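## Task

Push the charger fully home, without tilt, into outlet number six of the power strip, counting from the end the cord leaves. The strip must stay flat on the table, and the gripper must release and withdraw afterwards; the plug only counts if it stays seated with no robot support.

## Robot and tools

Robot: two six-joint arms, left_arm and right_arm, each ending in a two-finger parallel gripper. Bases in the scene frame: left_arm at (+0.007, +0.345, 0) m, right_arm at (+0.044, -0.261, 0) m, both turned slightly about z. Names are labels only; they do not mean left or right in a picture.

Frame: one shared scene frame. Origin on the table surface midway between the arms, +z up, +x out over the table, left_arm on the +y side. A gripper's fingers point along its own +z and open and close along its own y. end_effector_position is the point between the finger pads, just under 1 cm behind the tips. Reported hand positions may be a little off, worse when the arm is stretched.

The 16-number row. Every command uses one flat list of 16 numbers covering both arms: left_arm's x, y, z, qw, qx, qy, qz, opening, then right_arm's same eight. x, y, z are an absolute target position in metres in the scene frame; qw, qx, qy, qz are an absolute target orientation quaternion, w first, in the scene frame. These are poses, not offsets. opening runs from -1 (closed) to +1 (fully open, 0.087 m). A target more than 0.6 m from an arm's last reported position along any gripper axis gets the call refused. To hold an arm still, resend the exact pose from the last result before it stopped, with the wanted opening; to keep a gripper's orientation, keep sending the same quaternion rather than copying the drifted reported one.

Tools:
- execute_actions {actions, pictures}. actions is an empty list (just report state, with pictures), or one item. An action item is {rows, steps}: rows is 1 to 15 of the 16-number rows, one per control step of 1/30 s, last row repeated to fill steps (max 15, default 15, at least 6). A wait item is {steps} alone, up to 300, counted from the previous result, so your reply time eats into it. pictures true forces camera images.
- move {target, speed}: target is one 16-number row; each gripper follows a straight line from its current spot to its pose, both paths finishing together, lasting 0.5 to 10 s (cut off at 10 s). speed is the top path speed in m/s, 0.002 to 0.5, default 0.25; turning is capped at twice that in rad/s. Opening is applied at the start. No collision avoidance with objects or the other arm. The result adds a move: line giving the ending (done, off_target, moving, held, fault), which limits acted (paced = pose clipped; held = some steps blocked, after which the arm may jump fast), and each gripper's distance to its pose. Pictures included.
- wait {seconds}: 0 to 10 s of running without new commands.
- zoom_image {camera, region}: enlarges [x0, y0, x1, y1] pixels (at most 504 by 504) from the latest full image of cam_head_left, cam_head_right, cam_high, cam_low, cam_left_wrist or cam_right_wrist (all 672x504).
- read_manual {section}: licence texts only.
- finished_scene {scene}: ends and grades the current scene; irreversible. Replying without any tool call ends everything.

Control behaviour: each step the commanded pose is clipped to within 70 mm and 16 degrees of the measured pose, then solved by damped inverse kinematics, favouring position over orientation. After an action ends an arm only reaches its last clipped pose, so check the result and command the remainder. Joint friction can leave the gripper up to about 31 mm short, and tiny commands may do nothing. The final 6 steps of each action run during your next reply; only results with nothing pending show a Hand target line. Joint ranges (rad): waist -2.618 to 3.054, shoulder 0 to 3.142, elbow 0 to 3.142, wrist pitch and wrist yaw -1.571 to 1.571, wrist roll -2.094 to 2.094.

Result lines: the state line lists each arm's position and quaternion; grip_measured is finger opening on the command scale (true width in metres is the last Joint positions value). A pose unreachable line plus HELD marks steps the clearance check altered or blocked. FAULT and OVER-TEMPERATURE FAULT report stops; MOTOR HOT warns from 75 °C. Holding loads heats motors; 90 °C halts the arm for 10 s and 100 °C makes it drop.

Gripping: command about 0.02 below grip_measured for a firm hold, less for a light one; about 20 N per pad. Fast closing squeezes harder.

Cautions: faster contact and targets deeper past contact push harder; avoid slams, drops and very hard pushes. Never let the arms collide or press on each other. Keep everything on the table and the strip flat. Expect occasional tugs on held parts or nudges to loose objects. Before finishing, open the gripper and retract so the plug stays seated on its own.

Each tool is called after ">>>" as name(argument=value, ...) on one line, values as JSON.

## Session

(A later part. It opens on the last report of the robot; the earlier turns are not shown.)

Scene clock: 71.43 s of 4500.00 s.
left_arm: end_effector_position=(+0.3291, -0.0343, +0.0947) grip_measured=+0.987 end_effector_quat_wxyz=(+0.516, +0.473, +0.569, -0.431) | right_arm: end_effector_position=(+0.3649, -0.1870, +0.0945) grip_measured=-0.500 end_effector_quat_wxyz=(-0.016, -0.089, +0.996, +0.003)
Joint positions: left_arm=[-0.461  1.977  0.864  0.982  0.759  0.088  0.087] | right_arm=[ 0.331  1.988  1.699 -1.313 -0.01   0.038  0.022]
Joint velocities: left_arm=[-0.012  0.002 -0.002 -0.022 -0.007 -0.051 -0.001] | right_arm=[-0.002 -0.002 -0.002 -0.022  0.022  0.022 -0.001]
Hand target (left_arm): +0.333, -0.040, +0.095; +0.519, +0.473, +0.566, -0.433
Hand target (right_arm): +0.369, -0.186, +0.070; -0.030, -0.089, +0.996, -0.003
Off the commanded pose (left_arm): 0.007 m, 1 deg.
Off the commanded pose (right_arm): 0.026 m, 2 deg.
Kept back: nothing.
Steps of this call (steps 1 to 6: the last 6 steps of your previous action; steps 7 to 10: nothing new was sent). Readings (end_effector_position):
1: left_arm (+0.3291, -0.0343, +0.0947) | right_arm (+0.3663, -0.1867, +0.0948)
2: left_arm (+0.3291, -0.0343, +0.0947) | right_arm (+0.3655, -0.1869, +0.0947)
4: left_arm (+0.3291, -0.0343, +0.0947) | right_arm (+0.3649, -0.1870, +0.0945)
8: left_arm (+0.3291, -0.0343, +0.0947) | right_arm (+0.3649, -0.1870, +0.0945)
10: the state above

>>> execute_actions(actions=[])

>>> zoom_image(camera="cam_left_wrist", region=[260, 20, 400, 170])

Scene clock: 72.13 s of 4500.00 s.
left_arm: end_effector_position=(+0.3291, -0.0343, +0.0947) grip_measured=+0.987 end_effector_quat_wxyz=(+0.516, +0.473, +0.569, -0.431) | right_arm: end_effector_position=(+0.3649, -0.1870, +0.0945) grip_measured=-0.500 end_effector_quat_wxyz=(-0.016, -0.089, +0.996, +0.003)
Joint positions: left_arm=[-0.461  1.977  0.864  0.982  0.759  0.088  0.087] | right_arm=[ 0.331  1.988  1.699 -1.313 -0.01   0.038  0.022]
Joint velocities: left_arm=[-0.002  0.012  0.002  0.051  0.007  0.037 -0.   ] | right_arm=[ 0.002 -0.022 -0.007 -0.081 -0.037 -0.022 -0.001]
Hand target (left_arm): +0.333, -0.040, +0.095; +0.519, +0.473, +0.566, -0.433
Hand target (right_arm): +0.369, -0.186, +0.070; -0.030, -0.089, +0.996, -0.003
Off the commanded pose (left_arm): 0.007 m, 1 deg.
Off the commanded pose (right_arm): 0.026 m, 2 deg.
Kept back: nothing.
Steps of this call (steps 1 to 21: nothing new was sent). Readings (end_effector_position):
1: left_arm (+0.3291, -0.0343, +0.0947) | right_arm (+0.3649, -0.1870, +0.0945)
2: left_arm (+0.3291, -0.0343, +0.0947) | right_arm (+0.3649, -0.1870, +0.0945)
4: left_arm (+0.3291, -0.0343, +0.0947) | right_arm (+0.3649, -0.1870, +0.0945)
8: left_arm (+0.3291, -0.0343, +0.0947) | right_arm (+0.3649, -0.1870, +0.0945)
21: the state above
camera_calibration (this result's frames):
cam_left_wrist: T_world_to_cam=[[-0.980816, -0.193958, 0.019529, 0.312972], [-0.172239, 0.815327, -0.552789, 0.160319], [0.091295, -0.545548, -0.833092, 0.170983], [0, 0, 0, 1]] pos_world=[0.318971, 0.0232699, 0.224955]
cam_right_wrist: T_world_to_cam=[[0.169656, -0.985503, 0.0010576, -0.253081], [-0.591471, -0.100964, 0.79998, 0.144528], [-0.788276, -0.136347, -0.600026, 0.462941], [0, 0, 0, 1]] pos_world=[0.493346, -0.171699, 0.162424]

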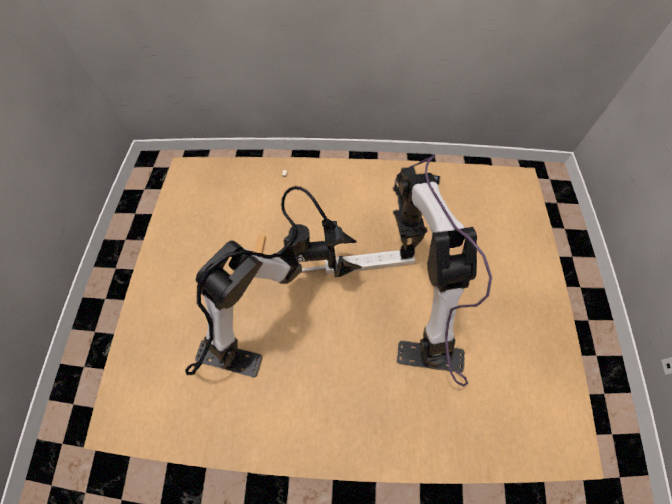

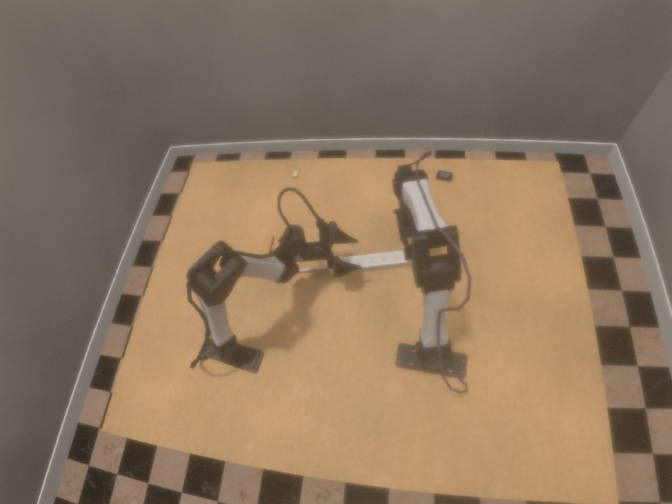

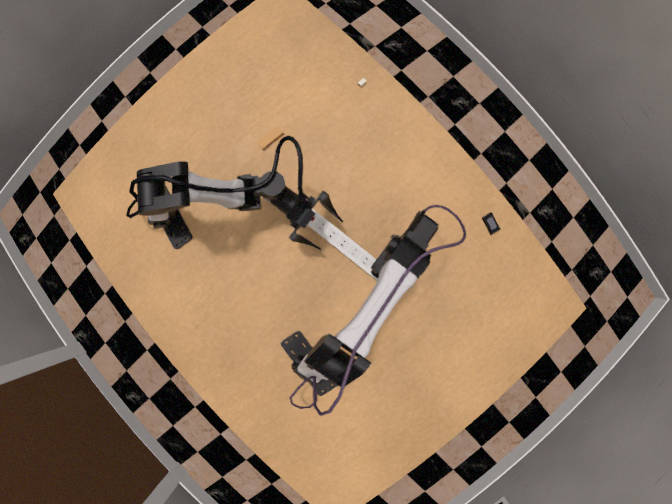

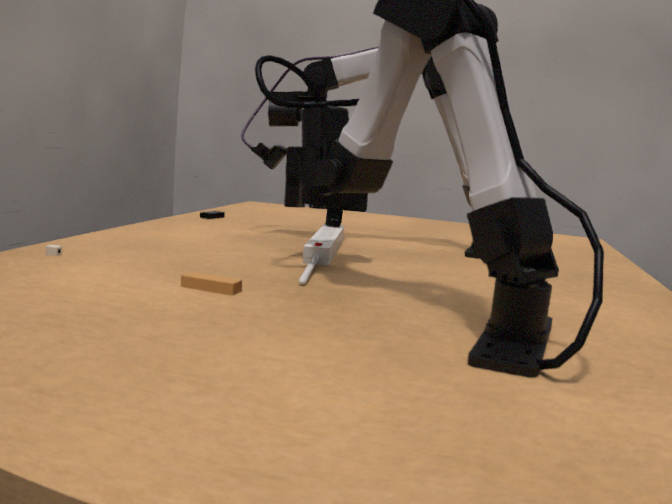

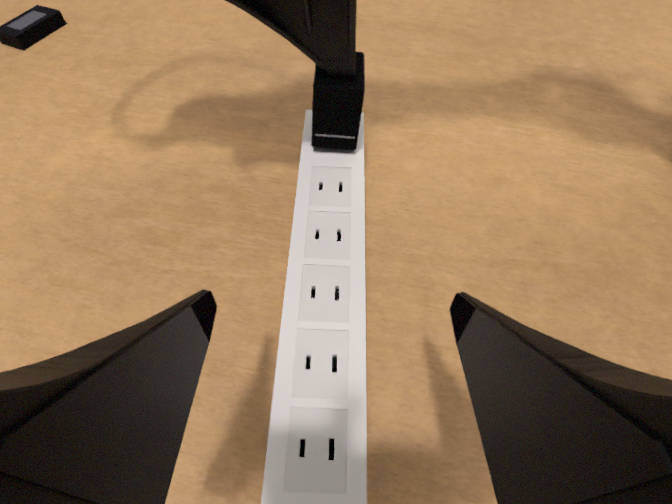

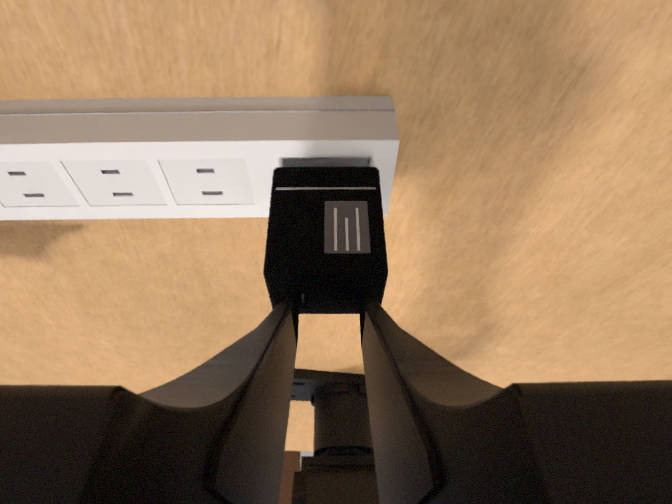

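Region (260, 20, 400, 170) of cam_left_wrist's 672x504 image, scaled by 3.360, with more detail than that image has; it fills the left 470 columns of this view, and the rest is white.

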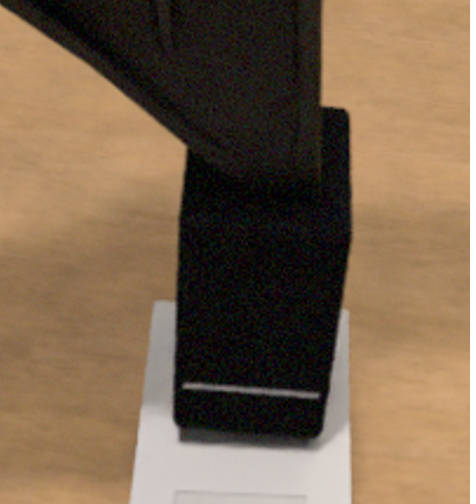

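>>> execute_actions(actions=[{"rows": [
[0.333,-0.04,0.095,0.5187,0.4725,0.5660,-0.4329,1.0, 0.37101,-0.18511,0.06909,-0.02741,-0.0897,0.9956,-0.0025,-0.5],
[0.333,-0.04,0.095,0.5187,0.4725,0.5660,-0.4329,1.0, 0.37223,-0.18483,0.06888,-0.02493,-0.0897,0.9957,-0.0022,-0.5],
[0.333,-0.04,0.095,0.5187,0.4725,0.5660,-0.4329,1.0, 0.37344,-0.18454,0.06866,-0.02244,-0.0897,0.9957,-0.0020,-0.5],
[0.333,-0.04,0.095,0.5187,0.4725,0.5660,-0.4329,1.0, 0.37465,-0.18425,0.06845,-0.01995,-0.0897,0.9958,-0.0018,-0.5],
[0.333,-0.04,0.095,0.5187,0.4725,0.5660,-0.4329,1.0, 0.37586,-0.18396,0.06824,-0.01746,-0.0897,0.9958,-0.0016,-0.5],
[0.333,-0.04,0.095,0.5187,0.4725,0.5660,-0.4329,1.0, 0.37708,-0.18368,0.06803,-0.01498,-0.0898,0.9958,-0.0013,-0.5],
[0.333,-0.04,0.095,0.5187,0.4725,0.5660,-0.4329,1.0, 0.37829,-0.18339,0.06781,-0.01249,-0.0898,0.9959,-0.0011,-0.5],
[0.333,-0.04,0.095,0.5187,0.4725,0.5660,-0.4329,1.0, 0.3795,-0.1831,0.0676,-0.0100,-0.0898,0.9959,-0.0009,-0.5]
], "steps": 15}])

>>> execute_actions(actions=[{"steps": 8}])

Scene clock: 74.57 s of 4500.00 s.
left_arm: end_effector_position=(+0.3291, -0.0343, +0.0947) grip_measured=+0.987 end_effector_quat_wxyz=(+0.516, +0.473, +0.569, -0.431) | right_arm: end_effector_position=(+0.3650, -0.1870, +0.0945) grip_measured=-0.500 end_effector_quat_wxyz=(-0.016, -0.089, +0.996, +0.003)
Joint positions: left_arm=[-0.461  1.977  0.864  0.982  0.759  0.088  0.087] | right_arm=[ 0.331  1.988  1.699 -1.312 -0.01   0.039  0.022]
Joint velocities: left_arm=[-0.002  0.012 -0.002 -0.007  0.022  0.037  0.   ] | right_arm=[-0.007 -0.007  0.002  0.022 -0.007 -0.037 -0.001]
Steps of this call (steps 1 to 64: nothing new was sent; steps 65 to 73: the first 9 steps of this action). Readings (end_effector_position):
65: left_arm (+0.3291, -0.0343, +0.0947) | right_arm (+0.3649, -0.1870, +0.0945)
66: left_arm (+0.3291, -0.0343, +0.0947) | right_arm (+0.3649, -0.1870, +0.0945)
68: left_arm (+0.3291, -0.0343, +0.0947) | right_arm (+0.3649, -0.1870, +0.0945)
72: left_arm (+0.3291, -0.0343, +0.0947) | right_arm (+0.3650, -0.1870, +0.0945)
73: the state above

Scene clock: 74.83 s of 4500.00 s.
left_arm: end_effector_position=(+0.3291, -0.0343, +0.0947) grip_measured=+0.987 end_effector_quat_wxyz=(+0.516, +0.473, +0.569, -0.431) | right_arm: end_effector_position=(+0.3650, -0.1870, +0.0945) grip_measured=-0.500 end_effector_quat_wxyz=(-0.016, -0.089, +0.996, +0.003)
Joint positions: left_arm=[-0.461  1.977  0.864  0.982  0.759  0.088  0.087] | right_arm=[ 0.331  1.988  1.699 -1.312 -0.01   0.039  0.022]
Joint velocities: left_arm=[ 0.007 -0.007  0.022 -0.051 -0.007  0.007 -0.   ] | right_arm=[-0.002  0.002 -0.007  0.066 -0.022 -0.007 -0.001]
Hand target (left_arm): +0.333, -0.040, +0.095; +0.519, +0.473, +0.566, -0.433
Hand target (right_arm): +0.378, -0.183, +0.069; -0.011, -0.090, +0.996, -0.001
Off the commanded pose (left_arm): 0.007 m, 1 deg.
Off the commanded pose (right_arm): 0.031 m, 1 deg.
Kept back: nothing.
Steps of this call (steps 1 to 6: the last 6 steps of your previous action; steps 7 to 8: nothing new was sent). Readings (end_effector_position):
1: left_arm (+0.3291, -0.0343, +0.0947) | right_arm (+0.3650, -0.1870, +0.0945)
2: left_arm (+0.3291, -0.0343, +0.0947) | right_arm (+0.3650, -0.1870, +0.0945)
4: left_arm (+0.3291, -0.0343, +0.0947) | right_arm (+0.3650, -0.1870, +0.0945)
8: the state above

>>> execute_actions(actions=[{"rows": [
[0.333,-0.04,0.095,0.5187,0.4725,0.5660,-0.4329,1.0, 0.3767,-0.1838,0.0749,-0.0104,-0.0898,0.9959,-0.0009,-0.5],
[0.333,-0.04,0.095,0.5187,0.4725,0.5660,-0.4329,1.0, 0.3739,-0.1845,0.0822,-0.0108,-0.0898,0.9959,-0.0010,-0.5],
[0.333,-0.04,0.095,0.5187,0.4725,0.5660,-0.4329,1.0, 0.3711,-0.1852,0.0895,-0.0112,-0.0898,0.9959,-0.0010,-0.5],
[0.333,-0.04,0.095,0.5187,0.4725,0.5660,-0.4329,1.0, 0.3683,-0.1859,0.0968,-0.0116,-0.0898,0.9959,-0.0010,-0.5],
[0.333,-0.04,0.095,0.5187,0.4725,0.5660,-0.4329,1.0, 0.3660,-0.1864,0.1000,-0.0060,-0.0898,0.9959,-0.0005,-0.5],
[0.333,-0.04,0.095,0.5187,0.4725,0.5660,-0.4329,1.0, 0.3660,-0.1864,0.1030,-0.0000,-0.0898,0.9960,0.0,-0.5],
[0.333,-0.04,0.095,0.5187,0.4725,0.5660,-0.4329,1.0, 0.3660,-0.1864,0.1050,0.0040,-0.0898,0.9960,0.0004,-0.5],
[0.333,-0.04,0.095,0.5187,0.4725,0.5660,-0.4329,1.0, 0.3660,-0.1864,0.1050,0.0040,-0.0898,0.9960,0.0004,-0.5],
[0.333,-0.04,0.095,0.5187,0.4725,0.5660,-0.4329,1.0, 0.3660,-0.1864,0.1050,0.0040,-0.0898,0.9960,0.0004,-0.4],
[0.333,-0.04,0.095,0.5187,0.4725,0.5660,-0.4329,1.0, 0.3660,-0.1864,0.1050,0.0040,-0.0898,0.9960,0.0004,-0.25],
[0.333,-0.04,0.095,0.5187,0.4725,0.5660,-0.4329,1.0, 0.3660,-0.1864,0.1050,0.0040,-0.0898,0.9960,0.0004,-0.1],
[0.333,-0.04,0.095,0.5187,0.4725,0.5660,-0.4329,1.0, 0.3660,-0.1864,0.1050,0.0040,-0.0898,0.9960,0.0004,0.05],
[0.333,-0.04,0.095,0.5187,0.4725,0.5660,-0.4329,1.0, 0.3660,-0.1864,0.1050,0.0040,-0.0898,0.9960,0.0004,0.2],
[0.333,-0.04,0.095,0.5187,0.4725,0.5660,-0.4329,1.0, 0.3660,-0.1864,0.1050,0.0040,-0.0898,0.9960,0.0004,0.3]
], "steps": 15}])

>>> move(target=[0.333,-0.04,0.095,0.5187,0.4725,0.5660,-0.4329,1.0, 0.366,-0.1862,0.071,0.10929,-0.08922,0.98994,0.00985,0.3], speed=0.06)

Scene clock: 76.40 s of 4500.00 s.
left_arm: end_effector_position=(+0.3291, -0.0343, +0.0947) grip_measured=+0.987 end_effector_quat_wxyz=(+0.516, +0.473, +0.569, -0.431) | right_arm: end_effector_position=(+0.3651, -0.1869, +0.0992) grip_measured=-0.434 end_effector_quat_wxyz=(-0.011, -0.089, +0.996, +0.004)
Joint positions: left_arm=[-0.461  1.977  0.864  0.982  0.759  0.088  0.087] | right_arm=[ 0.331  1.977  1.704 -1.318 -0.01   0.039  0.025]
Joint velocities: left_arm=[ 0.007  0.007 -0.002  0.051  0.095 -0.051 -0.001] | right_arm=[ 0.002 -0.09  -0.002 -0.007  0.022  0.007  0.06 ]
Steps of this call (steps 1 to 38: nothing new was sent; steps 39 to 47: the first 9 steps of this action). Readings (end_effector_position):
39: left_arm (+0.3291, -0.0343, +0.0947) | right_arm (+0.3650, -0.1870, +0.0945)
40: left_arm (+0.3291, -0.0343, +0.0947) | right_arm (+0.3648, -0.1870, +0.0945)
42: left_arm (+0.3291, -0.0343, +0.0947) | right_arm (+0.3649, -0.1870, +0.0957)
46: left_arm (+0.3291, -0.0343, +0.0947) | right_arm (+0.3650, -0.1870, +0.0981)
47: the state above

Scene clock: 79.23 s of 4500.00 s.
left_arm: end_effector_position=(+0.3291, -0.0343, +0.0947) grip_measured=+0.987 end_effector_quat_wxyz=(+0.516, +0.473, +0.569, -0.431) | right_arm: end_effector_position=(+0.3665, -0.1880, +0.0688) grip_measured=+0.300 end_effector_quat_wxyz=(+0.097, -0.089, +0.991, +0.014)
Joint positions: left_arm=[-0.461  1.977  0.864  0.982  0.759  0.088  0.087] | right_arm=[ 0.331  1.784  1.345 -0.936 -0.002  0.039  0.057]
Joint velocities: left_arm=[-0.012 -0.022  0.012  0.007  0.051 -0.037  0.001] | right_arm=[ 0.002 -0.022 -0.002  0.007 -0.007  0.022 -0.   ]
Hand target (left_arm): +0.333, -0.040, +0.095; +0.519, +0.473, +0.566, -0.433
Hand target (right_arm): +0.367, -0.186, +0.071; +0.109, -0.091, +0.990, +0.010
Off your previous action's commanded pose (left_arm): 0.007 m, 1 deg at its last step (step 6 of this call).
Off your previous action's commanded pose (right_arm): 0.003 m, 1 deg at its last step (step 6 of this call).
Off the commanded pose (left_arm): 0.007 m, 1 deg.
Off the commanded pose (right_arm): 0.003 m, 1 deg.
Kept back: nothing.
move: done
camera_calibration (this result's frames):
cam_left_wrist: T_world_to_cam=[[-0.980816, -0.193958, 0.019529, 0.312972], [-0.172239, 0.815327, -0.552789, 0.160319], [0.091295, -0.545548, -0.833092, 0.170983], [0, 0, 0, 1]] pos_world=[0.318971, 0.0232699, 0.224955]
cam_right_wrist: T_world_to_cam=[[0.168776, -0.985652, -0.00213304, -0.253796], [-0.753522, -0.130422, 0.644357, 0.230505], [-0.63539, -0.107145, -0.764722, 0.40947], [0, 0, 0, 1]] pos_world=[0.476699, -0.176219, 0.164062]

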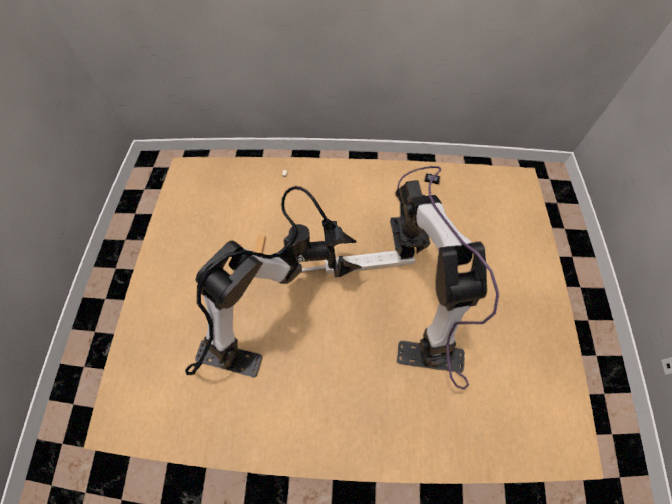

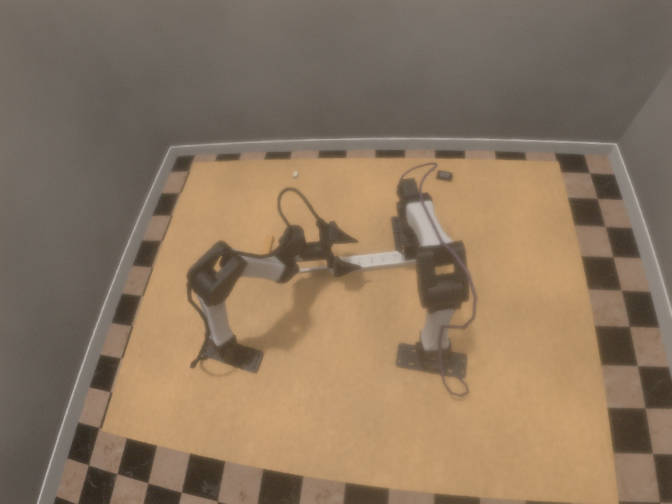

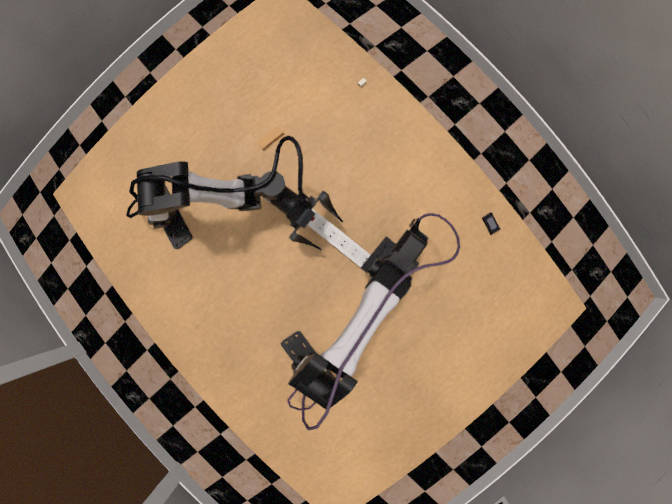

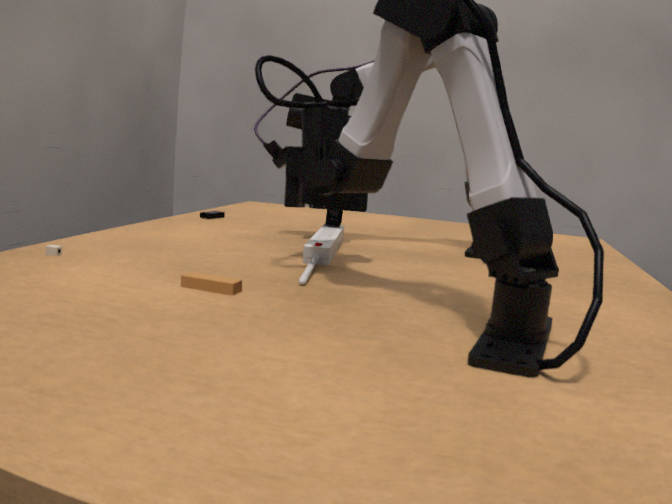

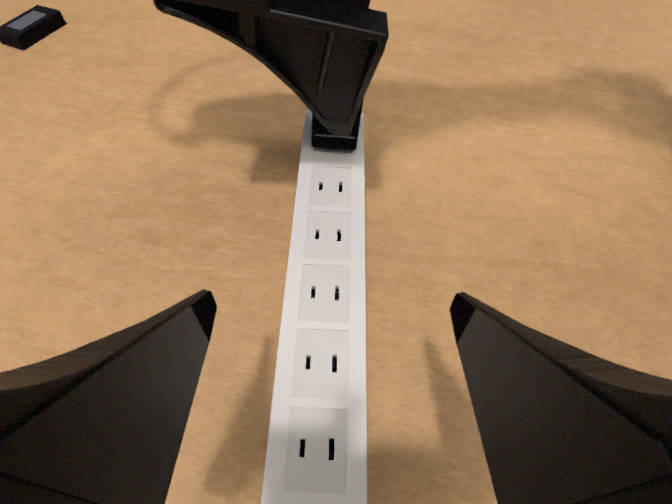

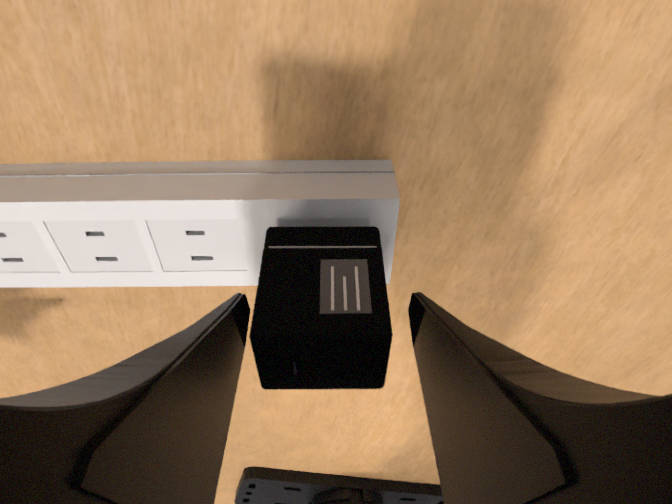

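>>> execute_actions(actions=[{"rows": [
[0.333,-0.04,0.095,0.5187,0.4725,0.5660,-0.4329,1.0, 0.36587,-0.18551,0.071,0.10911,-0.08944,0.98992,0.01183,0.3],
[0.333,-0.04,0.095,0.5187,0.4725,0.5660,-0.4329,1.0, 0.36575,-0.18482,0.071,0.10893,-0.08966,0.98990,0.01381,0.3],
[0.333,-0.04,0.095,0.5187,0.4725,0.5660,-0.4329,1.0, 0.36562,-0.18413,0.071,0.10875,-0.08988,0.98988,0.01579,0.3],
[0.333,-0.04,0.095,0.5187,0.4725,0.5660,-0.4329,1.0, 0.36550,-0.18344,0.071,0.10858,-0.09009,0.98986,0.01777,0.3],
[0.333,-0.04,0.095,0.5187,0.4725,0.5660,-0.4329,1.0, 0.36537,-0.18275,0.071,0.10840,-0.09031,0.98984,0.01975,0.3],
[0.333,-0.04,0.095,0.5187,0.4725,0.5660,-0.4329,1.0, 0.36525,-0.18206,0.071,0.10822,-0.09053,0.98982,0.02173,0.3]
], "steps": 15}])

Scene clock: 80.53 s of 4500.00 s.
left_arm: end_effector_position=(+0.3291, -0.0343, +0.0947) grip_measured=+0.987 end_effector_quat_wxyz=(+0.516, +0.473, +0.569, -0.431) | right_arm: end_effector_position=(+0.3672, -0.1877, +0.0687) grip_measured=+0.300 end_effector_quat_wxyz=(+0.098, -0.087, +0.991, +0.014)
Joint positions: left_arm=[-0.461  1.977  0.864  0.982  0.759  0.088  0.087] | right_arm=[ 0.331  1.784  1.345 -0.932 -0.002  0.042  0.057]
Joint velocities: left_arm=[-0.002 -0.027 -0.007 -0.022 -0.022  0.081  0.001] | right_arm=[-0.002 -0.002 -0.007  0.007  0.051  0.007 -0.   ]
Steps of this call (steps 1 to 30: nothing new was sent; steps 31 to 39: the first 9 steps of this action). Readings (end_effector_position):
31: left_arm (+0.3291, -0.0343, +0.0947) | right_arm (+0.3667, -0.1879, +0.0687)
32: left_arm (+0.3291, -0.0343, +0.0947) | right_arm (+0.3668, -0.1879, +0.0687)
34: left_arm (+0.3291, -0.0343, +0.0947) | right_arm (+0.3670, -0.1878, +0.0687)
38: left_arm (+0.3291, -0.0343, +0.0947) | right_arm (+0.3672, -0.1877, +0.0687)
39: the state above

>>> execute_actions(actions=[{"rows": [
[0.333,-0.04,0.095,0.5187,0.4725,0.5660,-0.4329,1.0, 0.36516,-0.18160,0.071,0.10810,-0.09068,0.98981,0.02305,0.3],
[0.333,-0.04,0.095,0.5187,0.4725,0.5660,-0.4329,1.0, 0.36508,-0.18114,0.071,0.10798,-0.09082,0.98979,0.02437,0.3],
[0.333,-0.04,0.095,0.5187,0.4725,0.5660,-0.4329,1.0, 0.36500,-0.18068,0.071,0.10786,-0.09097,0.98978,0.02569,0.3],
[0.333,-0.04,0.095,0.5187,0.4725,0.5660,-0.4329,1.0, 0.36491,-0.18022,0.071,0.10774,-0.09111,0.98977,0.02701,0.3],
[0.333,-0.04,0.095,0.5187,0.4725,0.5660,-0.4329,1.0, 0.36483,-0.17976,0.071,0.10762,-0.09126,0.98975,0.02833,0.3],
[0.333,-0.04,0.095,0.5187,0.4725,0.5660,-0.4329,1.0, 0.36475,-0.17930,0.071,0.10751,-0.09141,0.98974,0.02965,0.3]
], "steps": 15}])

Scene clock: 81.23 s of 4500.00 s.
left_arm: end_effector_position=(+0.3291, -0.0343, +0.0947) grip_measured=+0.987 end_effector_quat_wxyz=(+0.516, +0.473, +0.569, -0.431) | right_arm: end_effector_position=(+0.3671, -0.1856, +0.0688) grip_measured=+0.300 end_effector_quat_wxyz=(+0.098, -0.088, +0.991, +0.020)
Joint positions: left_arm=[-0.461  1.977  0.864  0.982  0.759  0.088  0.087] | right_arm=[ 0.331  1.784  1.345 -0.931 -0.014  0.042  0.057]
Joint velocities: left_arm=[ 0.002  0.002 -0.002 -0.022 -0.051 -0.007 -0.001] | right_arm=[-0.007  0.007  0.007  0.007 -0.037  0.051 -0.   ]
Off your previous action's commanded pose (left_arm): 0.007 m, 1 deg at its last step (step 6 of this call).
Off your previous action's commanded pose (right_arm): 0.006 m, 1 deg at its last step (step 6 of this call).
Steps of this call (steps 1 to 6: the last 6 steps of your previous action; steps 7 to 12: nothing new was sent; steps 13 to 21: the first 9 steps of this action). Readings (end_effector_position):
13: left_arm (+0.3291, -0.0343, +0.0947) | right_arm (+0.3674, -0.1876, +0.0687)
14: left_arm (+0.3291, -0.0343, +0.0947) | right_arm (+0.3673, -0.1874, +0.0688)
16: left_arm (+0.3291, -0.0343, +0.0947) | right_arm (+0.3673, -0.1869, +0.0688)
20: left_arm (+0.3291, -0.0343, +0.0947) | right_arm (+0.3672, -0.1858, +0.0688)
21: the state above

>>> execute_actions(actions=[{"rows": [
[0.333,-0.04,0.095,0.5187,0.4725,0.5660,-0.4329,1.0, 0.3671,-0.1856,0.0688,0.098,-0.088,0.9911,0.020,0.3]
], "steps": 8}], pictures=true)

Scene clock: 81.50 s of 4500.00 s.
left_arm: end_effector_position=(+0.3291, -0.0343, +0.0947) grip_measured=+0.987 end_effector_quat_wxyz=(+0.516, +0.473, +0.569, -0.431) | right_arm: end_effector_position=(+0.3671, -0.1851, +0.0688) grip_measured=+0.300 end_effector_quat_wxyz=(+0.098, -0.088, +0.991, +0.021)
Joint positions: left_arm=[-0.461  1.977  0.864  0.982  0.759  0.088  0.087] | right_arm=[ 0.331  1.784  1.345 -0.93  -0.017  0.042  0.057]
Joint velocities: left_arm=[ 0.007  0.007 -0.002  0.037 -0.022  0.037 -0.   ] | right_arm=[-0.002 -0.007 -0.012  0.007 -0.066 -0.051  0.   ]
Off your previous action's commanded pose (left_arm): 0.007 m, 1 deg at its last step (step 6 of this call).
Off your previous action's commanded pose (right_arm): 0.007 m, 1 deg at its last step (step 6 of this call).
Steps of this call (steps 1 to 6: the last 6 steps of your previous action; steps 7 to 8: the first 2 steps of this action). Readings (end_effector_position):
7: left_arm (+0.3291, -0.0343, +0.0947) | right_arm (+0.3671, -0.1851, +0.0688)
8: the state above
camera_calibration (this result's frames):
cam_left_wrist: T_world_to_cam=[[-0.980816, -0.193958, 0.019529, 0.312972], [-0.172239, 0.815327, -0.552789, 0.160319], [0.091295, -0.545548, -0.833092, 0.170983], [0, 0, 0, 1]] pos_world=[0.318971, 0.0232699, 0.224955]
cam_right_wrist: T_world_to_cam=[[0.168363, -0.985568, -0.0176135, -0.249755], [-0.754555, -0.140356, 0.641051, 0.230117], [-0.634271, -0.0946392, -0.767296, 0.412252], [0, 0, 0, 1]] pos_world=[0.477166, -0.174837, 0.164404]

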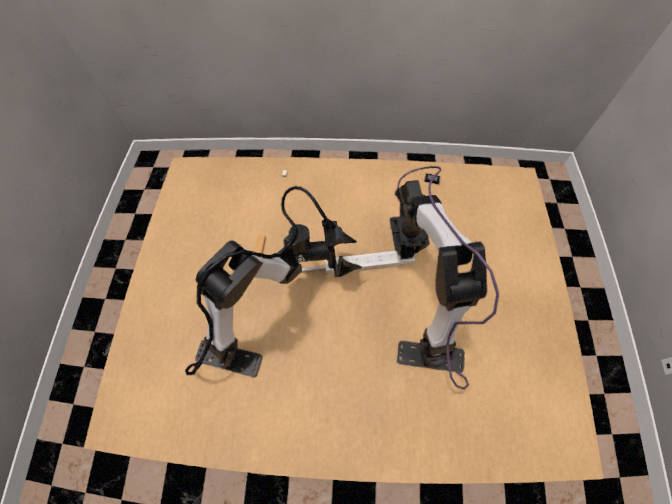

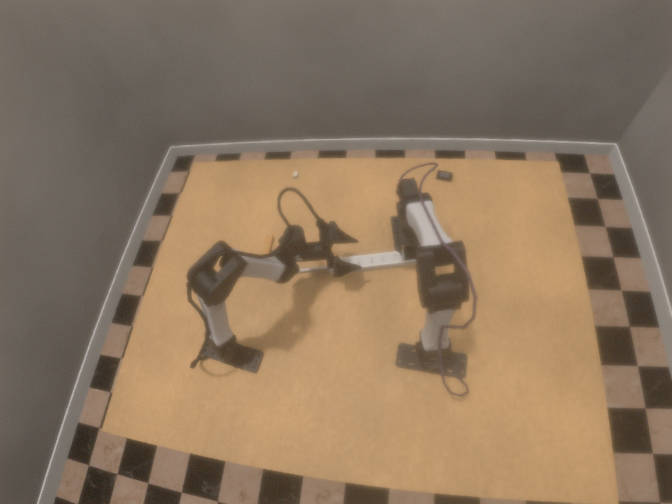

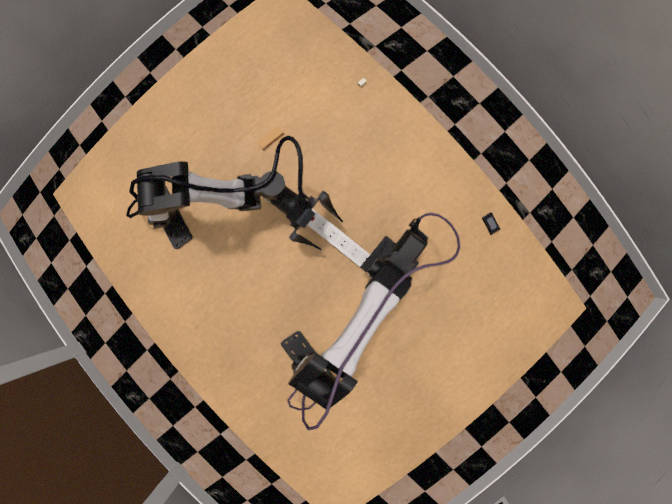

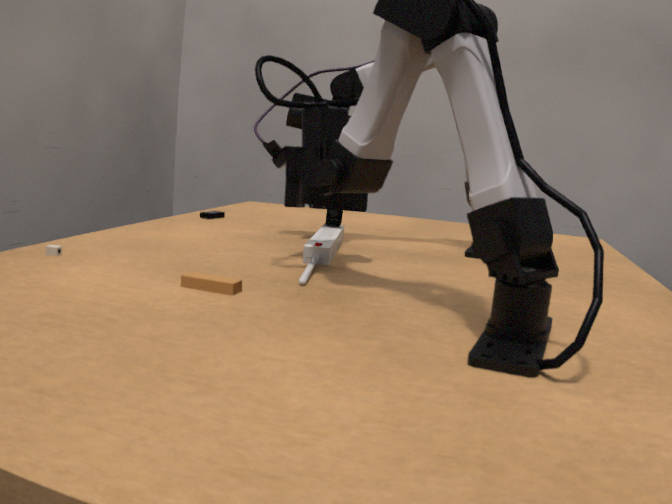

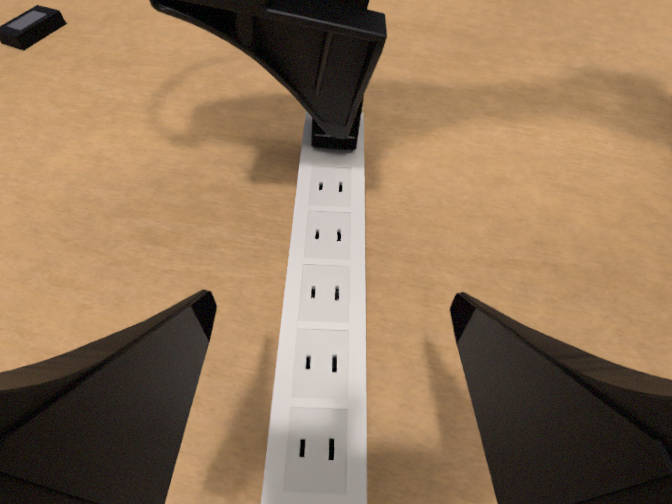

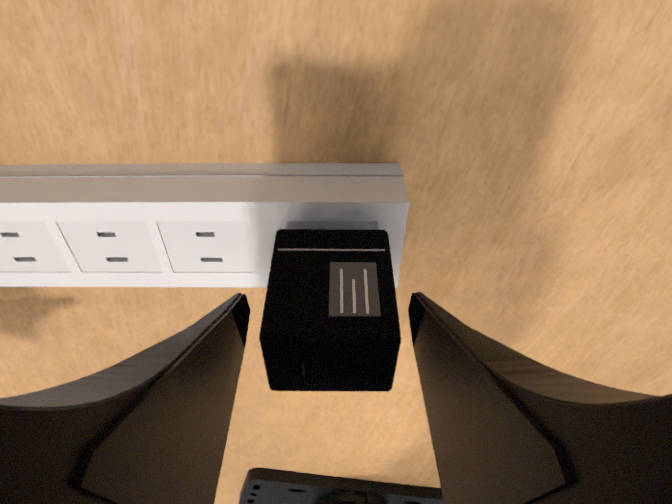

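>>> execute_actions(actions=[{"rows": [
[0.333,-0.04,0.095,0.5187,0.4725,0.5660,-0.4329,1.0, 0.3673,-0.1863,0.0688,0.0983,-0.0877,0.9911,0.0175,0.22],
[0.333,-0.04,0.095,0.5187,0.4725,0.5660,-0.4329,1.0, 0.3676,-0.1877,0.0688,0.0987,-0.0873,0.9912,0.0136,0.15],
[0.333,-0.04,0.095,0.5187,0.4725,0.5660,-0.4329,1.0, 0.3676,-0.1877,0.0688,0.0987,-0.0873,0.9912,0.0136,0.08],
[0.333,-0.04,0.095,0.5187,0.4725,0.5660,-0.4329,1.0, 0.3676,-0.1877,0.0688,0.0987,-0.0873,0.9912,0.0136,0.02],
[0.333,-0.04,0.095,0.5187,0.4725,0.5660,-0.4329,1.0, 0.3676,-0.1877,0.0688,0.0987,-0.0873,0.9912,0.0136,-0.02],
[0.333,-0.04,0.095,0.5187,0.4725,0.5660,-0.4329,1.0, 0.3676,-0.1877,0.0688,0.0987,-0.0873,0.9912,0.0136,-0.04],
[0.333,-0.04,0.095,0.5187,0.4725,0.5660,-0.4329,1.0, 0.3676,-0.1877,0.0688,0.0987,-0.0873,0.9912,0.0136,-0.055],
[0.333,-0.04,0.095,0.5187,0.4725,0.5660,-0.4329,1.0, 0.3676,-0.1877,0.0688,0.0987,-0.0873,0.9912,0.0136,-0.07],
[0.333,-0.04,0.095,0.5187,0.4725,0.5660,-0.4329,1.0, 0.3676,-0.1877,0.0688,0.0987,-0.0873,0.9912,0.0136,-0.08],
[0.333,-0.04,0.095,0.5187,0.4725,0.5660,-0.4329,1.0, 0.3676,-0.1877,0.0688,0.0987,-0.0873,0.9912,0.0136,-0.09],
[0.333,-0.04,0.095,0.5187,0.4725,0.5660,-0.4329,1.0, 0.3676,-0.1877,0.0688,0.0987,-0.0873,0.9912,0.0136,-0.10],
[0.333,-0.04,0.095,0.5187,0.4725,0.5660,-0.4329,1.0, 0.3676,-0.1877,0.0688,0.0987,-0.0873,0.9912,0.0136,-0.11],
[0.333,-0.04,0.095,0.5187,0.4725,0.5660,-0.4329,1.0, 0.3676,-0.1877,0.0688,0.0987,-0.0873,0.9912,0.0136,-0.12]
], "steps": 15}])

>>> execute_actions(actions=[{"steps": 9}])

Scene clock: 82.63 s of 4500.00 s.
left_arm: end_effector_position=(+0.3291, -0.0343, +0.0947) grip_measured=+0.987 end_effector_quat_wxyz=(+0.516, +0.473, +0.569, -0.431) | right_arm: end_effector_position=(+0.3672, -0.1857, +0.0688) grip_measured=-0.075 end_effector_quat_wxyz=(+0.099, -0.088, +0.991, +0.020)
Joint positions: left_arm=[-0.461  1.977  0.864  0.982  0.759  0.088  0.087] | right_arm=[ 0.331  1.784  1.345 -0.93  -0.013  0.042  0.04 ]
Joint velocities: left_arm=[-0.012 -0.032 -0.002 -0.022 -0.037 -0.022  0.   ] | right_arm=[-0.007  0.002 -0.012  0.007  0.022  0.022 -0.008]
Off your previous action's commanded pose (left_arm): 0.007 m, 1 deg at its last step (step 6 of this call).
Off your previous action's commanded pose (right_arm): 0.001 m, 0 deg at its last step (step 6 of this call).
Steps of this call (steps 1 to 6: the last 6 steps of your previous action; steps 7 to 25: nothing new was sent; steps 26 to 34: the first 9 steps of this action). Readings (end_effector_position):
26: left_arm (+0.3291, -0.0343, +0.0947) | right_arm (+0.3671, -0.1851, +0.0688)
27: left_arm (+0.3291, -0.0343, +0.0947) | right_arm (+0.3671, -0.1851, +0.0688)
29: left_arm (+0.3291, -0.0343, +0.0947) | right_arm (+0.3672, -0.1853, +0.0688)
33: left_arm (+0.3291, -0.0343, +0.0947) | right_arm (+0.3672, -0.1856, +0.0688)
34: the state above

Scene clock: 82.93 s of 4500.00 s.
left_arm: end_effector_position=(+0.3291, -0.0343, +0.0947) grip_measured=+0.987 end_effector_quat_wxyz=(+0.516, +0.473, +0.569, -0.431) | right_arm: end_effector_position=(+0.3673, -0.1858, +0.0688) grip_measured=-0.089 end_effector_quat_wxyz=(+0.099, -0.088, +0.991, +0.019)
Joint positions: left_arm=[-0.461  1.977  0.864  0.982  0.759  0.088  0.087] | right_arm=[ 0.331  1.784  1.345 -0.93  -0.013  0.042  0.04 ]
Joint velocities: left_arm=[-0.007  0.002 -0.007  0.022 -0.022 -0.066  0.   ] | right_arm=[-0.002  0.002  0.002  0.037 -0.007  0.037 -0.001]
Hand target (left_arm): +0.333, -0.040, +0.095; +0.519, +0.473, +0.566, -0.433
Hand target (right_arm): +0.368, -0.188, +0.069; +0.099, -0.087, +0.991, +0.014
Off the commanded pose (left_arm): 0.007 m, 1 deg.
Off the commanded pose (right_arm): 0.002 m, 1 deg.
Kept back: nothing.
Steps of this call (steps 1 to 6: the last 6 steps of your previous action; steps 7 to 9: nothing new was sent). Readings (end_effector_position):
1: left_arm (+0.3291, -0.0343, +0.0947) | right_arm (+0.3672, -0.1857, +0.0688)
2: left_arm (+0.3291, -0.0343, +0.0947) | right_arm (+0.3673, -0.1858, +0.0688)
4: left_arm (+0.3291, -0.0343, +0.0947) | right_arm (+0.3673, -0.1858, +0.0688)
8: left_arm (+0.3291, -0.0343, +0.0947) | right_arm (+0.3673, -0.1858, +0.0688)
9: the state above

>>> execute_actions(actions=[{"rows": [
[0.333,-0.04,0.095,0.5187,0.4725,0.5660,-0.4329,1.0, 0.3672,-0.18582,0.06804,0.0962,-0.0880,0.9913,0.0186,-0.12],
[0.333,-0.04,0.095,0.5187,0.4725,0.5660,-0.4329,1.0, 0.3671,-0.18584,0.06728,0.0934,-0.0880,0.9915,0.0183,-0.12],
[0.333,-0.04,0.095,0.5187,0.4725,0.5660,-0.4329,1.0, 0.3670,-0.18586,0.06652,0.0906,-0.0880,0.9918,0.0179,-0.12],
[0.333,-0.04,0.095,0.5187,0.4725,0.5660,-0.4329,1.0, 0.3669,-0.18588,0.06576,0.0879,-0.0880,0.9921,0.0176,-0.12],
[0.333,-0.04,0.095,0.5187,0.4725,0.5660,-0.4329,1.0, 0.3668,-0.1859,0.0650,0.0851,-0.0880,0.9923,0.0172,-0.12],
[0.333,-0.04,0.095,0.5187,0.4725,0.5660,-0.4329,1.0, 0.3667,-0.18592,0.06424,0.0823,-0.0880,0.9926,0.0168,-0.12],
[0.333,-0.04,0.095,0.5187,0.4725,0.5660,-0.4329,1.0, 0.3666,-0.18594,0.06348,0.0795,-0.0880,0.9928,0.0165,-0.12],
[0.333,-0.04,0.095,0.5187,0.4725,0.5660,-0.4329,1.0, 0.3665,-0.18596,0.06272,0.0767,-0.0880,0.9930,0.0161,-0.12],
[0.333,-0.04,0.095,0.5187,0.4725,0.5660,-0.4329,1.0, 0.3664,-0.18598,0.06196,0.0739,-0.0880,0.9932,0.0158,-0.12],
[0.333,-0.04,0.095,0.5187,0.4725,0.5660,-0.4329,1.0, 0.3663,-0.1860,0.0612,0.0711,-0.0880,0.9935,0.0154,-0.12],
[0.333,-0.04,0.095,0.5187,0.4725,0.5660,-0.4329,1.0, 0.3662,-0.18602,0.06044,0.0683,-0.0880,0.9937,0.0150,-0.12],
[0.333,-0.04,0.095,0.5187,0.4725,0.5660,-0.4329,1.0, 0.3661,-0.18604,0.05968,0.0656,-0.0880,0.9939,0.0147,-0.12],
[0.333,-0.04,0.095,0.5187,0.4725,0.5660,-0.4329,1.0, 0.3660,-0.18606,0.05892,0.0628,-0.0880,0.9940,0.0143,-0.12],
[0.333,-0.04,0.095,0.5187,0.4725,0.5660,-0.4329,1.0, 0.3659,-0.18608,0.05816,0.0600,-0.0880,0.9942,0.0140,-0.12],
[0.333,-0.04,0.095,0.5187,0.4725,0.5660,-0.4329,1.0, 0.3658,-0.1861,0.0574,0.0572,-0.0880,0.9944,0.0136,-0.12]
], "steps": 15}])

>>> execute_actions(actions=[{"steps": 14}])

Scene clock: 85.63 s of 4500.00 s.
left_arm: end_effector_position=(+0.3291, -0.0343, +0.0947) grip_measured=+0.987 end_effector_quat_wxyz=(+0.516, +0.473, +0.569, -0.431) | right_arm: end_effector_position=(+0.3675, -0.1857, +0.0683) grip_measured=-0.089 end_effector_quat_wxyz=(+0.092, -0.088, +0.992, +0.019)
Joint positions: left_arm=[-0.461  1.977  0.864  0.982  0.759  0.088  0.087] | right_arm=[ 0.331  1.797  1.359 -0.945 -0.013  0.042  0.04 ]
Joint velocities: left_arm=[ 0.002  0.022 -0.002 -0.037  0.037 -0.051 -0.   ] | right_arm=[-0.017  0.12   0.139 -0.066  0.022 -0.022 -0.   ]
Steps of this call (steps 1 to 72: nothing new was sent; steps 73 to 81: the first 9 steps of this action). Readings (end_effector_position):
73: left_arm (+0.3291, -0.0343, +0.0947) | right_arm (+0.3673, -0.1858, +0.0688)
74: left_arm (+0.3291, -0.0343, +0.0947) | right_arm (+0.3673, -0.1858, +0.0688)
76: left_arm (+0.3291, -0.0343, +0.0947) | right_arm (+0.3671, -0.1858, +0.0685)
80: left_arm (+0.3291, -0.0343, +0.0947) | right_arm (+0.3672, -0.1858, +0.0684)
81: the state above

Scene clock: 86.10 s of 4500.00 s.
left_arm: end_effector_position=(+0.3291, -0.0343, +0.0947) grip_measured=+0.987 end_effector_quat_wxyz=(+0.516, +0.473, +0.569, -0.431) | right_arm: end_effector_position=(+0.3683, -0.1855, +0.0678) grip_measured=-0.089 end_effector_quat_wxyz=(+0.078, -0.088, +0.993, +0.017)
Joint positions: left_arm=[-0.461  1.977  0.864  0.982  0.759  0.088  0.087] | right_arm=[ 0.331  1.829  1.397 -0.98  -0.013  0.042  0.04 ]
Joint velocities: left_arm=[-0.007  0.007 -0.007 -0.007 -0.007 -0.037 -0.   ] | right_arm=[-0.007  0.007  0.002  0.051  0.007  0.037 -0.   ]
Hand target (left_arm): +0.333, -0.040, +0.095; +0.519, +0.473, +0.566, -0.433
Hand target (right_arm): +0.366, -0.186, +0.057; +0.058, -0.087, +0.994, +0.014
Off the commanded pose (left_arm): 0.007 m, 1 deg.
Off the commanded pose (right_arm): 0.011 m, 2 deg.
Kept back: nothing.
Steps of this call (steps 1 to 6: the last 6 steps of your previous action; steps 7 to 14: nothing new was sent). Readings (end_effector_position):
1: left_arm (+0.3291, -0.0343, +0.0947) | right_arm (+0.3676, -0.1857, +0.0682)
2: left_arm (+0.3291, -0.0343, +0.0947) | right_arm (+0.3678, -0.1857, +0.0682)
4: left_arm (+0.3291, -0.0343, +0.0947) | right_arm (+0.3680, -0.1856, +0.0680)
8: left_arm (+0.3291, -0.0343, +0.0947) | right_arm (+0.3684, -0.1855, +0.0679)
14: the state above

>>> execute_actions(actions=[{"rows": [
[0.333,-0.04,0.095,0.5187,0.4725,0.5660,-0.4329,1.0, 0.36447,-0.18640,0.05553,0.0545,-0.0880,0.9945,0.0132,-0.12],
[0.333,-0.04,0.095,0.5187,0.4725,0.5660,-0.4329,1.0, 0.36313,-0.18669,0.05367,0.0518,-0.0880,0.9947,0.0129,-0.12],
[0.333,-0.04,0.095,0.5187,0.4725,0.5660,-0.4329,1.0, 0.36180,-0.18699,0.05180,0.0490,-0.0880,0.9948,0.0125,-0.12],
[0.333,-0.04,0.095,0.5187,0.4725,0.5660,-0.4329,1.0, 0.36046,-0.18728,0.04993,0.0463,-0.0880,0.9950,0.0122,-0.12],
[0.333,-0.04,0.095,0.5187,0.4725,0.5660,-0.4329,1.0, 0.35913,-0.18758,0.04806,0.0436,-0.0880,0.9951,0.0118,-0.12],
[0.333,-0.04,0.095,0.5187,0.4725,0.5660,-0.4329,1.0, 0.35780,-0.18788,0.04620,0.0409,-0.0880,0.9952,0.0115,-0.12],
[0.333,-0.04,0.095,0.5187,0.4725,0.5660,-0.4329,1.0, 0.35646,-0.18817,0.04433,0.0382,-0.0880,0.9953,0.0111,-0.12],
[0.333,-0.04,0.095,0.5187,0.4725,0.5660,-0.4329,1.0, 0.35513,-0.18847,0.04246,0.0354,-0.0879,0.9954,0.0108,-0.12],
[0.333,-0.04,0.095,0.5187,0.4725,0.5660,-0.4329,1.0, 0.35379,-0.18876,0.04059,0.0327,-0.0879,0.9955,0.0104,-0.12],
[0.333,-0.04,0.095,0.5187,0.4725,0.5660,-0.4329,1.0, 0.35246,-0.18906,0.03873,0.0300,-0.0879,0.9956,0.0101,-0.12],
[0.333,-0.04,0.095,0.5187,0.4725,0.5660,-0.4329,1.0, 0.35113,-0.18936,0.03686,0.0273,-0.0879,0.9957,0.0097,-0.12],
[0.333,-0.04,0.095,0.5187,0.4725,0.5660,-0.4329,1.0, 0.34979,-0.18965,0.03499,0.0246,-0.0879,0.9958,0.0094,-0.12],
[0.333,-0.04,0.095,0.5187,0.4725,0.5660,-0.4329,1.0, 0.34846,-0.18995,0.03312,0.0218,-0.0879,0.9959,0.0090,-0.12],
[0.333,-0.04,0.095,0.5187,0.4725,0.5660,-0.4329,1.0, 0.34712,-0.19024,0.03126,0.0191,-0.0879,0.9959,0.0087,-0.12],
[0.333,-0.04,0.095,0.5187,0.4725,0.5660,-0.4329,1.0, 0.34579,-0.19054,0.02939,0.0164,-0.0879,0.9960,0.0083,-0.12]
], "steps": 15}])

>>> execute_actions(actions=[{"steps": 14}])

Scene clock: 88.50 s of 4500.00 s.
left_arm: end_effector_position=(+0.3291, -0.0343, +0.0947) grip_measured=+0.987 end_effector_quat_wxyz=(+0.516, +0.473, +0.569, -0.431) | right_arm: end_effector_position=(+0.3683, -0.1855, +0.0674) grip_measured=-0.089 end_effector_quat_wxyz=(+0.077, -0.088, +0.993, +0.017)
Joint positions: left_arm=[-0.461  1.977  0.864  0.982  0.759  0.088  0.087] | right_arm=[ 0.331  1.83   1.397 -0.98  -0.013  0.042  0.04 ]
Joint velocities: left_arm=[ 0.017 -0.012  0.002 -0.007 -0.022 -0.007 -0.001] | right_arm=[-0.007 -0.002  0.012  0.007  0.022 -0.022 -0.   ]
Steps of this call (steps 1 to 63: nothing new was sent; steps 64 to 72: the first 9 steps of this action). Readings (end_effector_position):
64: left_arm (+0.3291, -0.0343, +0.0947) | right_arm (+0.3683, -0.1855, +0.0678)
65: left_arm (+0.3291, -0.0343, +0.0947) | right_arm (+0.3683, -0.1855, +0.0678)
67: left_arm (+0.3291, -0.0343, +0.0947) | right_arm (+0.3683, -0.1855, +0.0678)
71: left_arm (+0.3291, -0.0343, +0.0947) | right_arm (+0.3683, -0.1855, +0.0674)
72: the state above

Scene clock: 88.97 s of 4500.00 s.
left_arm: end_effector_position=(+0.3291, -0.0343, +0.0947) grip_measured=+0.987 end_effector_quat_wxyz=(+0.516, +0.473, +0.569, -0.431) | right_arm: end_effector_position=(+0.3680, -0.1856, +0.0628) grip_measured=-0.089 end_effector_quat_wxyz=(+0.078, -0.088, +0.993, +0.017)
Joint positions: left_arm=[-0.461  1.977  0.864  0.982  0.759  0.088  0.087] | right_arm=[ 0.331  1.831  1.38  -0.961 -0.013  0.042  0.04 ]
Joint velocities: left_arm=[ 0.007  0.012 -0.007  0.051  0.007  0.022  0.   ] | right_arm=[-0.017  0.007 -0.002 -0.066  0.022  0.007 -0.001]
Hand target (left_arm): +0.333, -0.040, +0.095; +0.519, +0.473, +0.566, -0.433
Hand target (right_arm): +0.345, -0.191, +0.033; +0.017, -0.087, +0.996, +0.008
Off the commanded pose (left_arm): 0.007 m, 1 deg.
Off the commanded pose (right_arm): 0.040 m, 7 deg.
Kept back: nothing.
Steps of this call (steps 1 to 6: the last 6 steps of your previous action; steps 7 to 14: nothing new was sent). Readings (end_effector_position):
1: left_arm (+0.3291, -0.0343, +0.0947) | right_arm (+0.3683, -0.1855, +0.0674)
2: left_arm (+0.3291, -0.0343, +0.0947) | right_arm (+0.3680, -0.1856, +0.0672)
4: left_arm (+0.3291, -0.0343, +0.0947) | right_arm (+0.3678, -0.1857, +0.0662)
8: left_arm (+0.3291, -0.0343, +0.0947) | right_arm (+0.3679, -0.1856, +0.0628)
14: the state above


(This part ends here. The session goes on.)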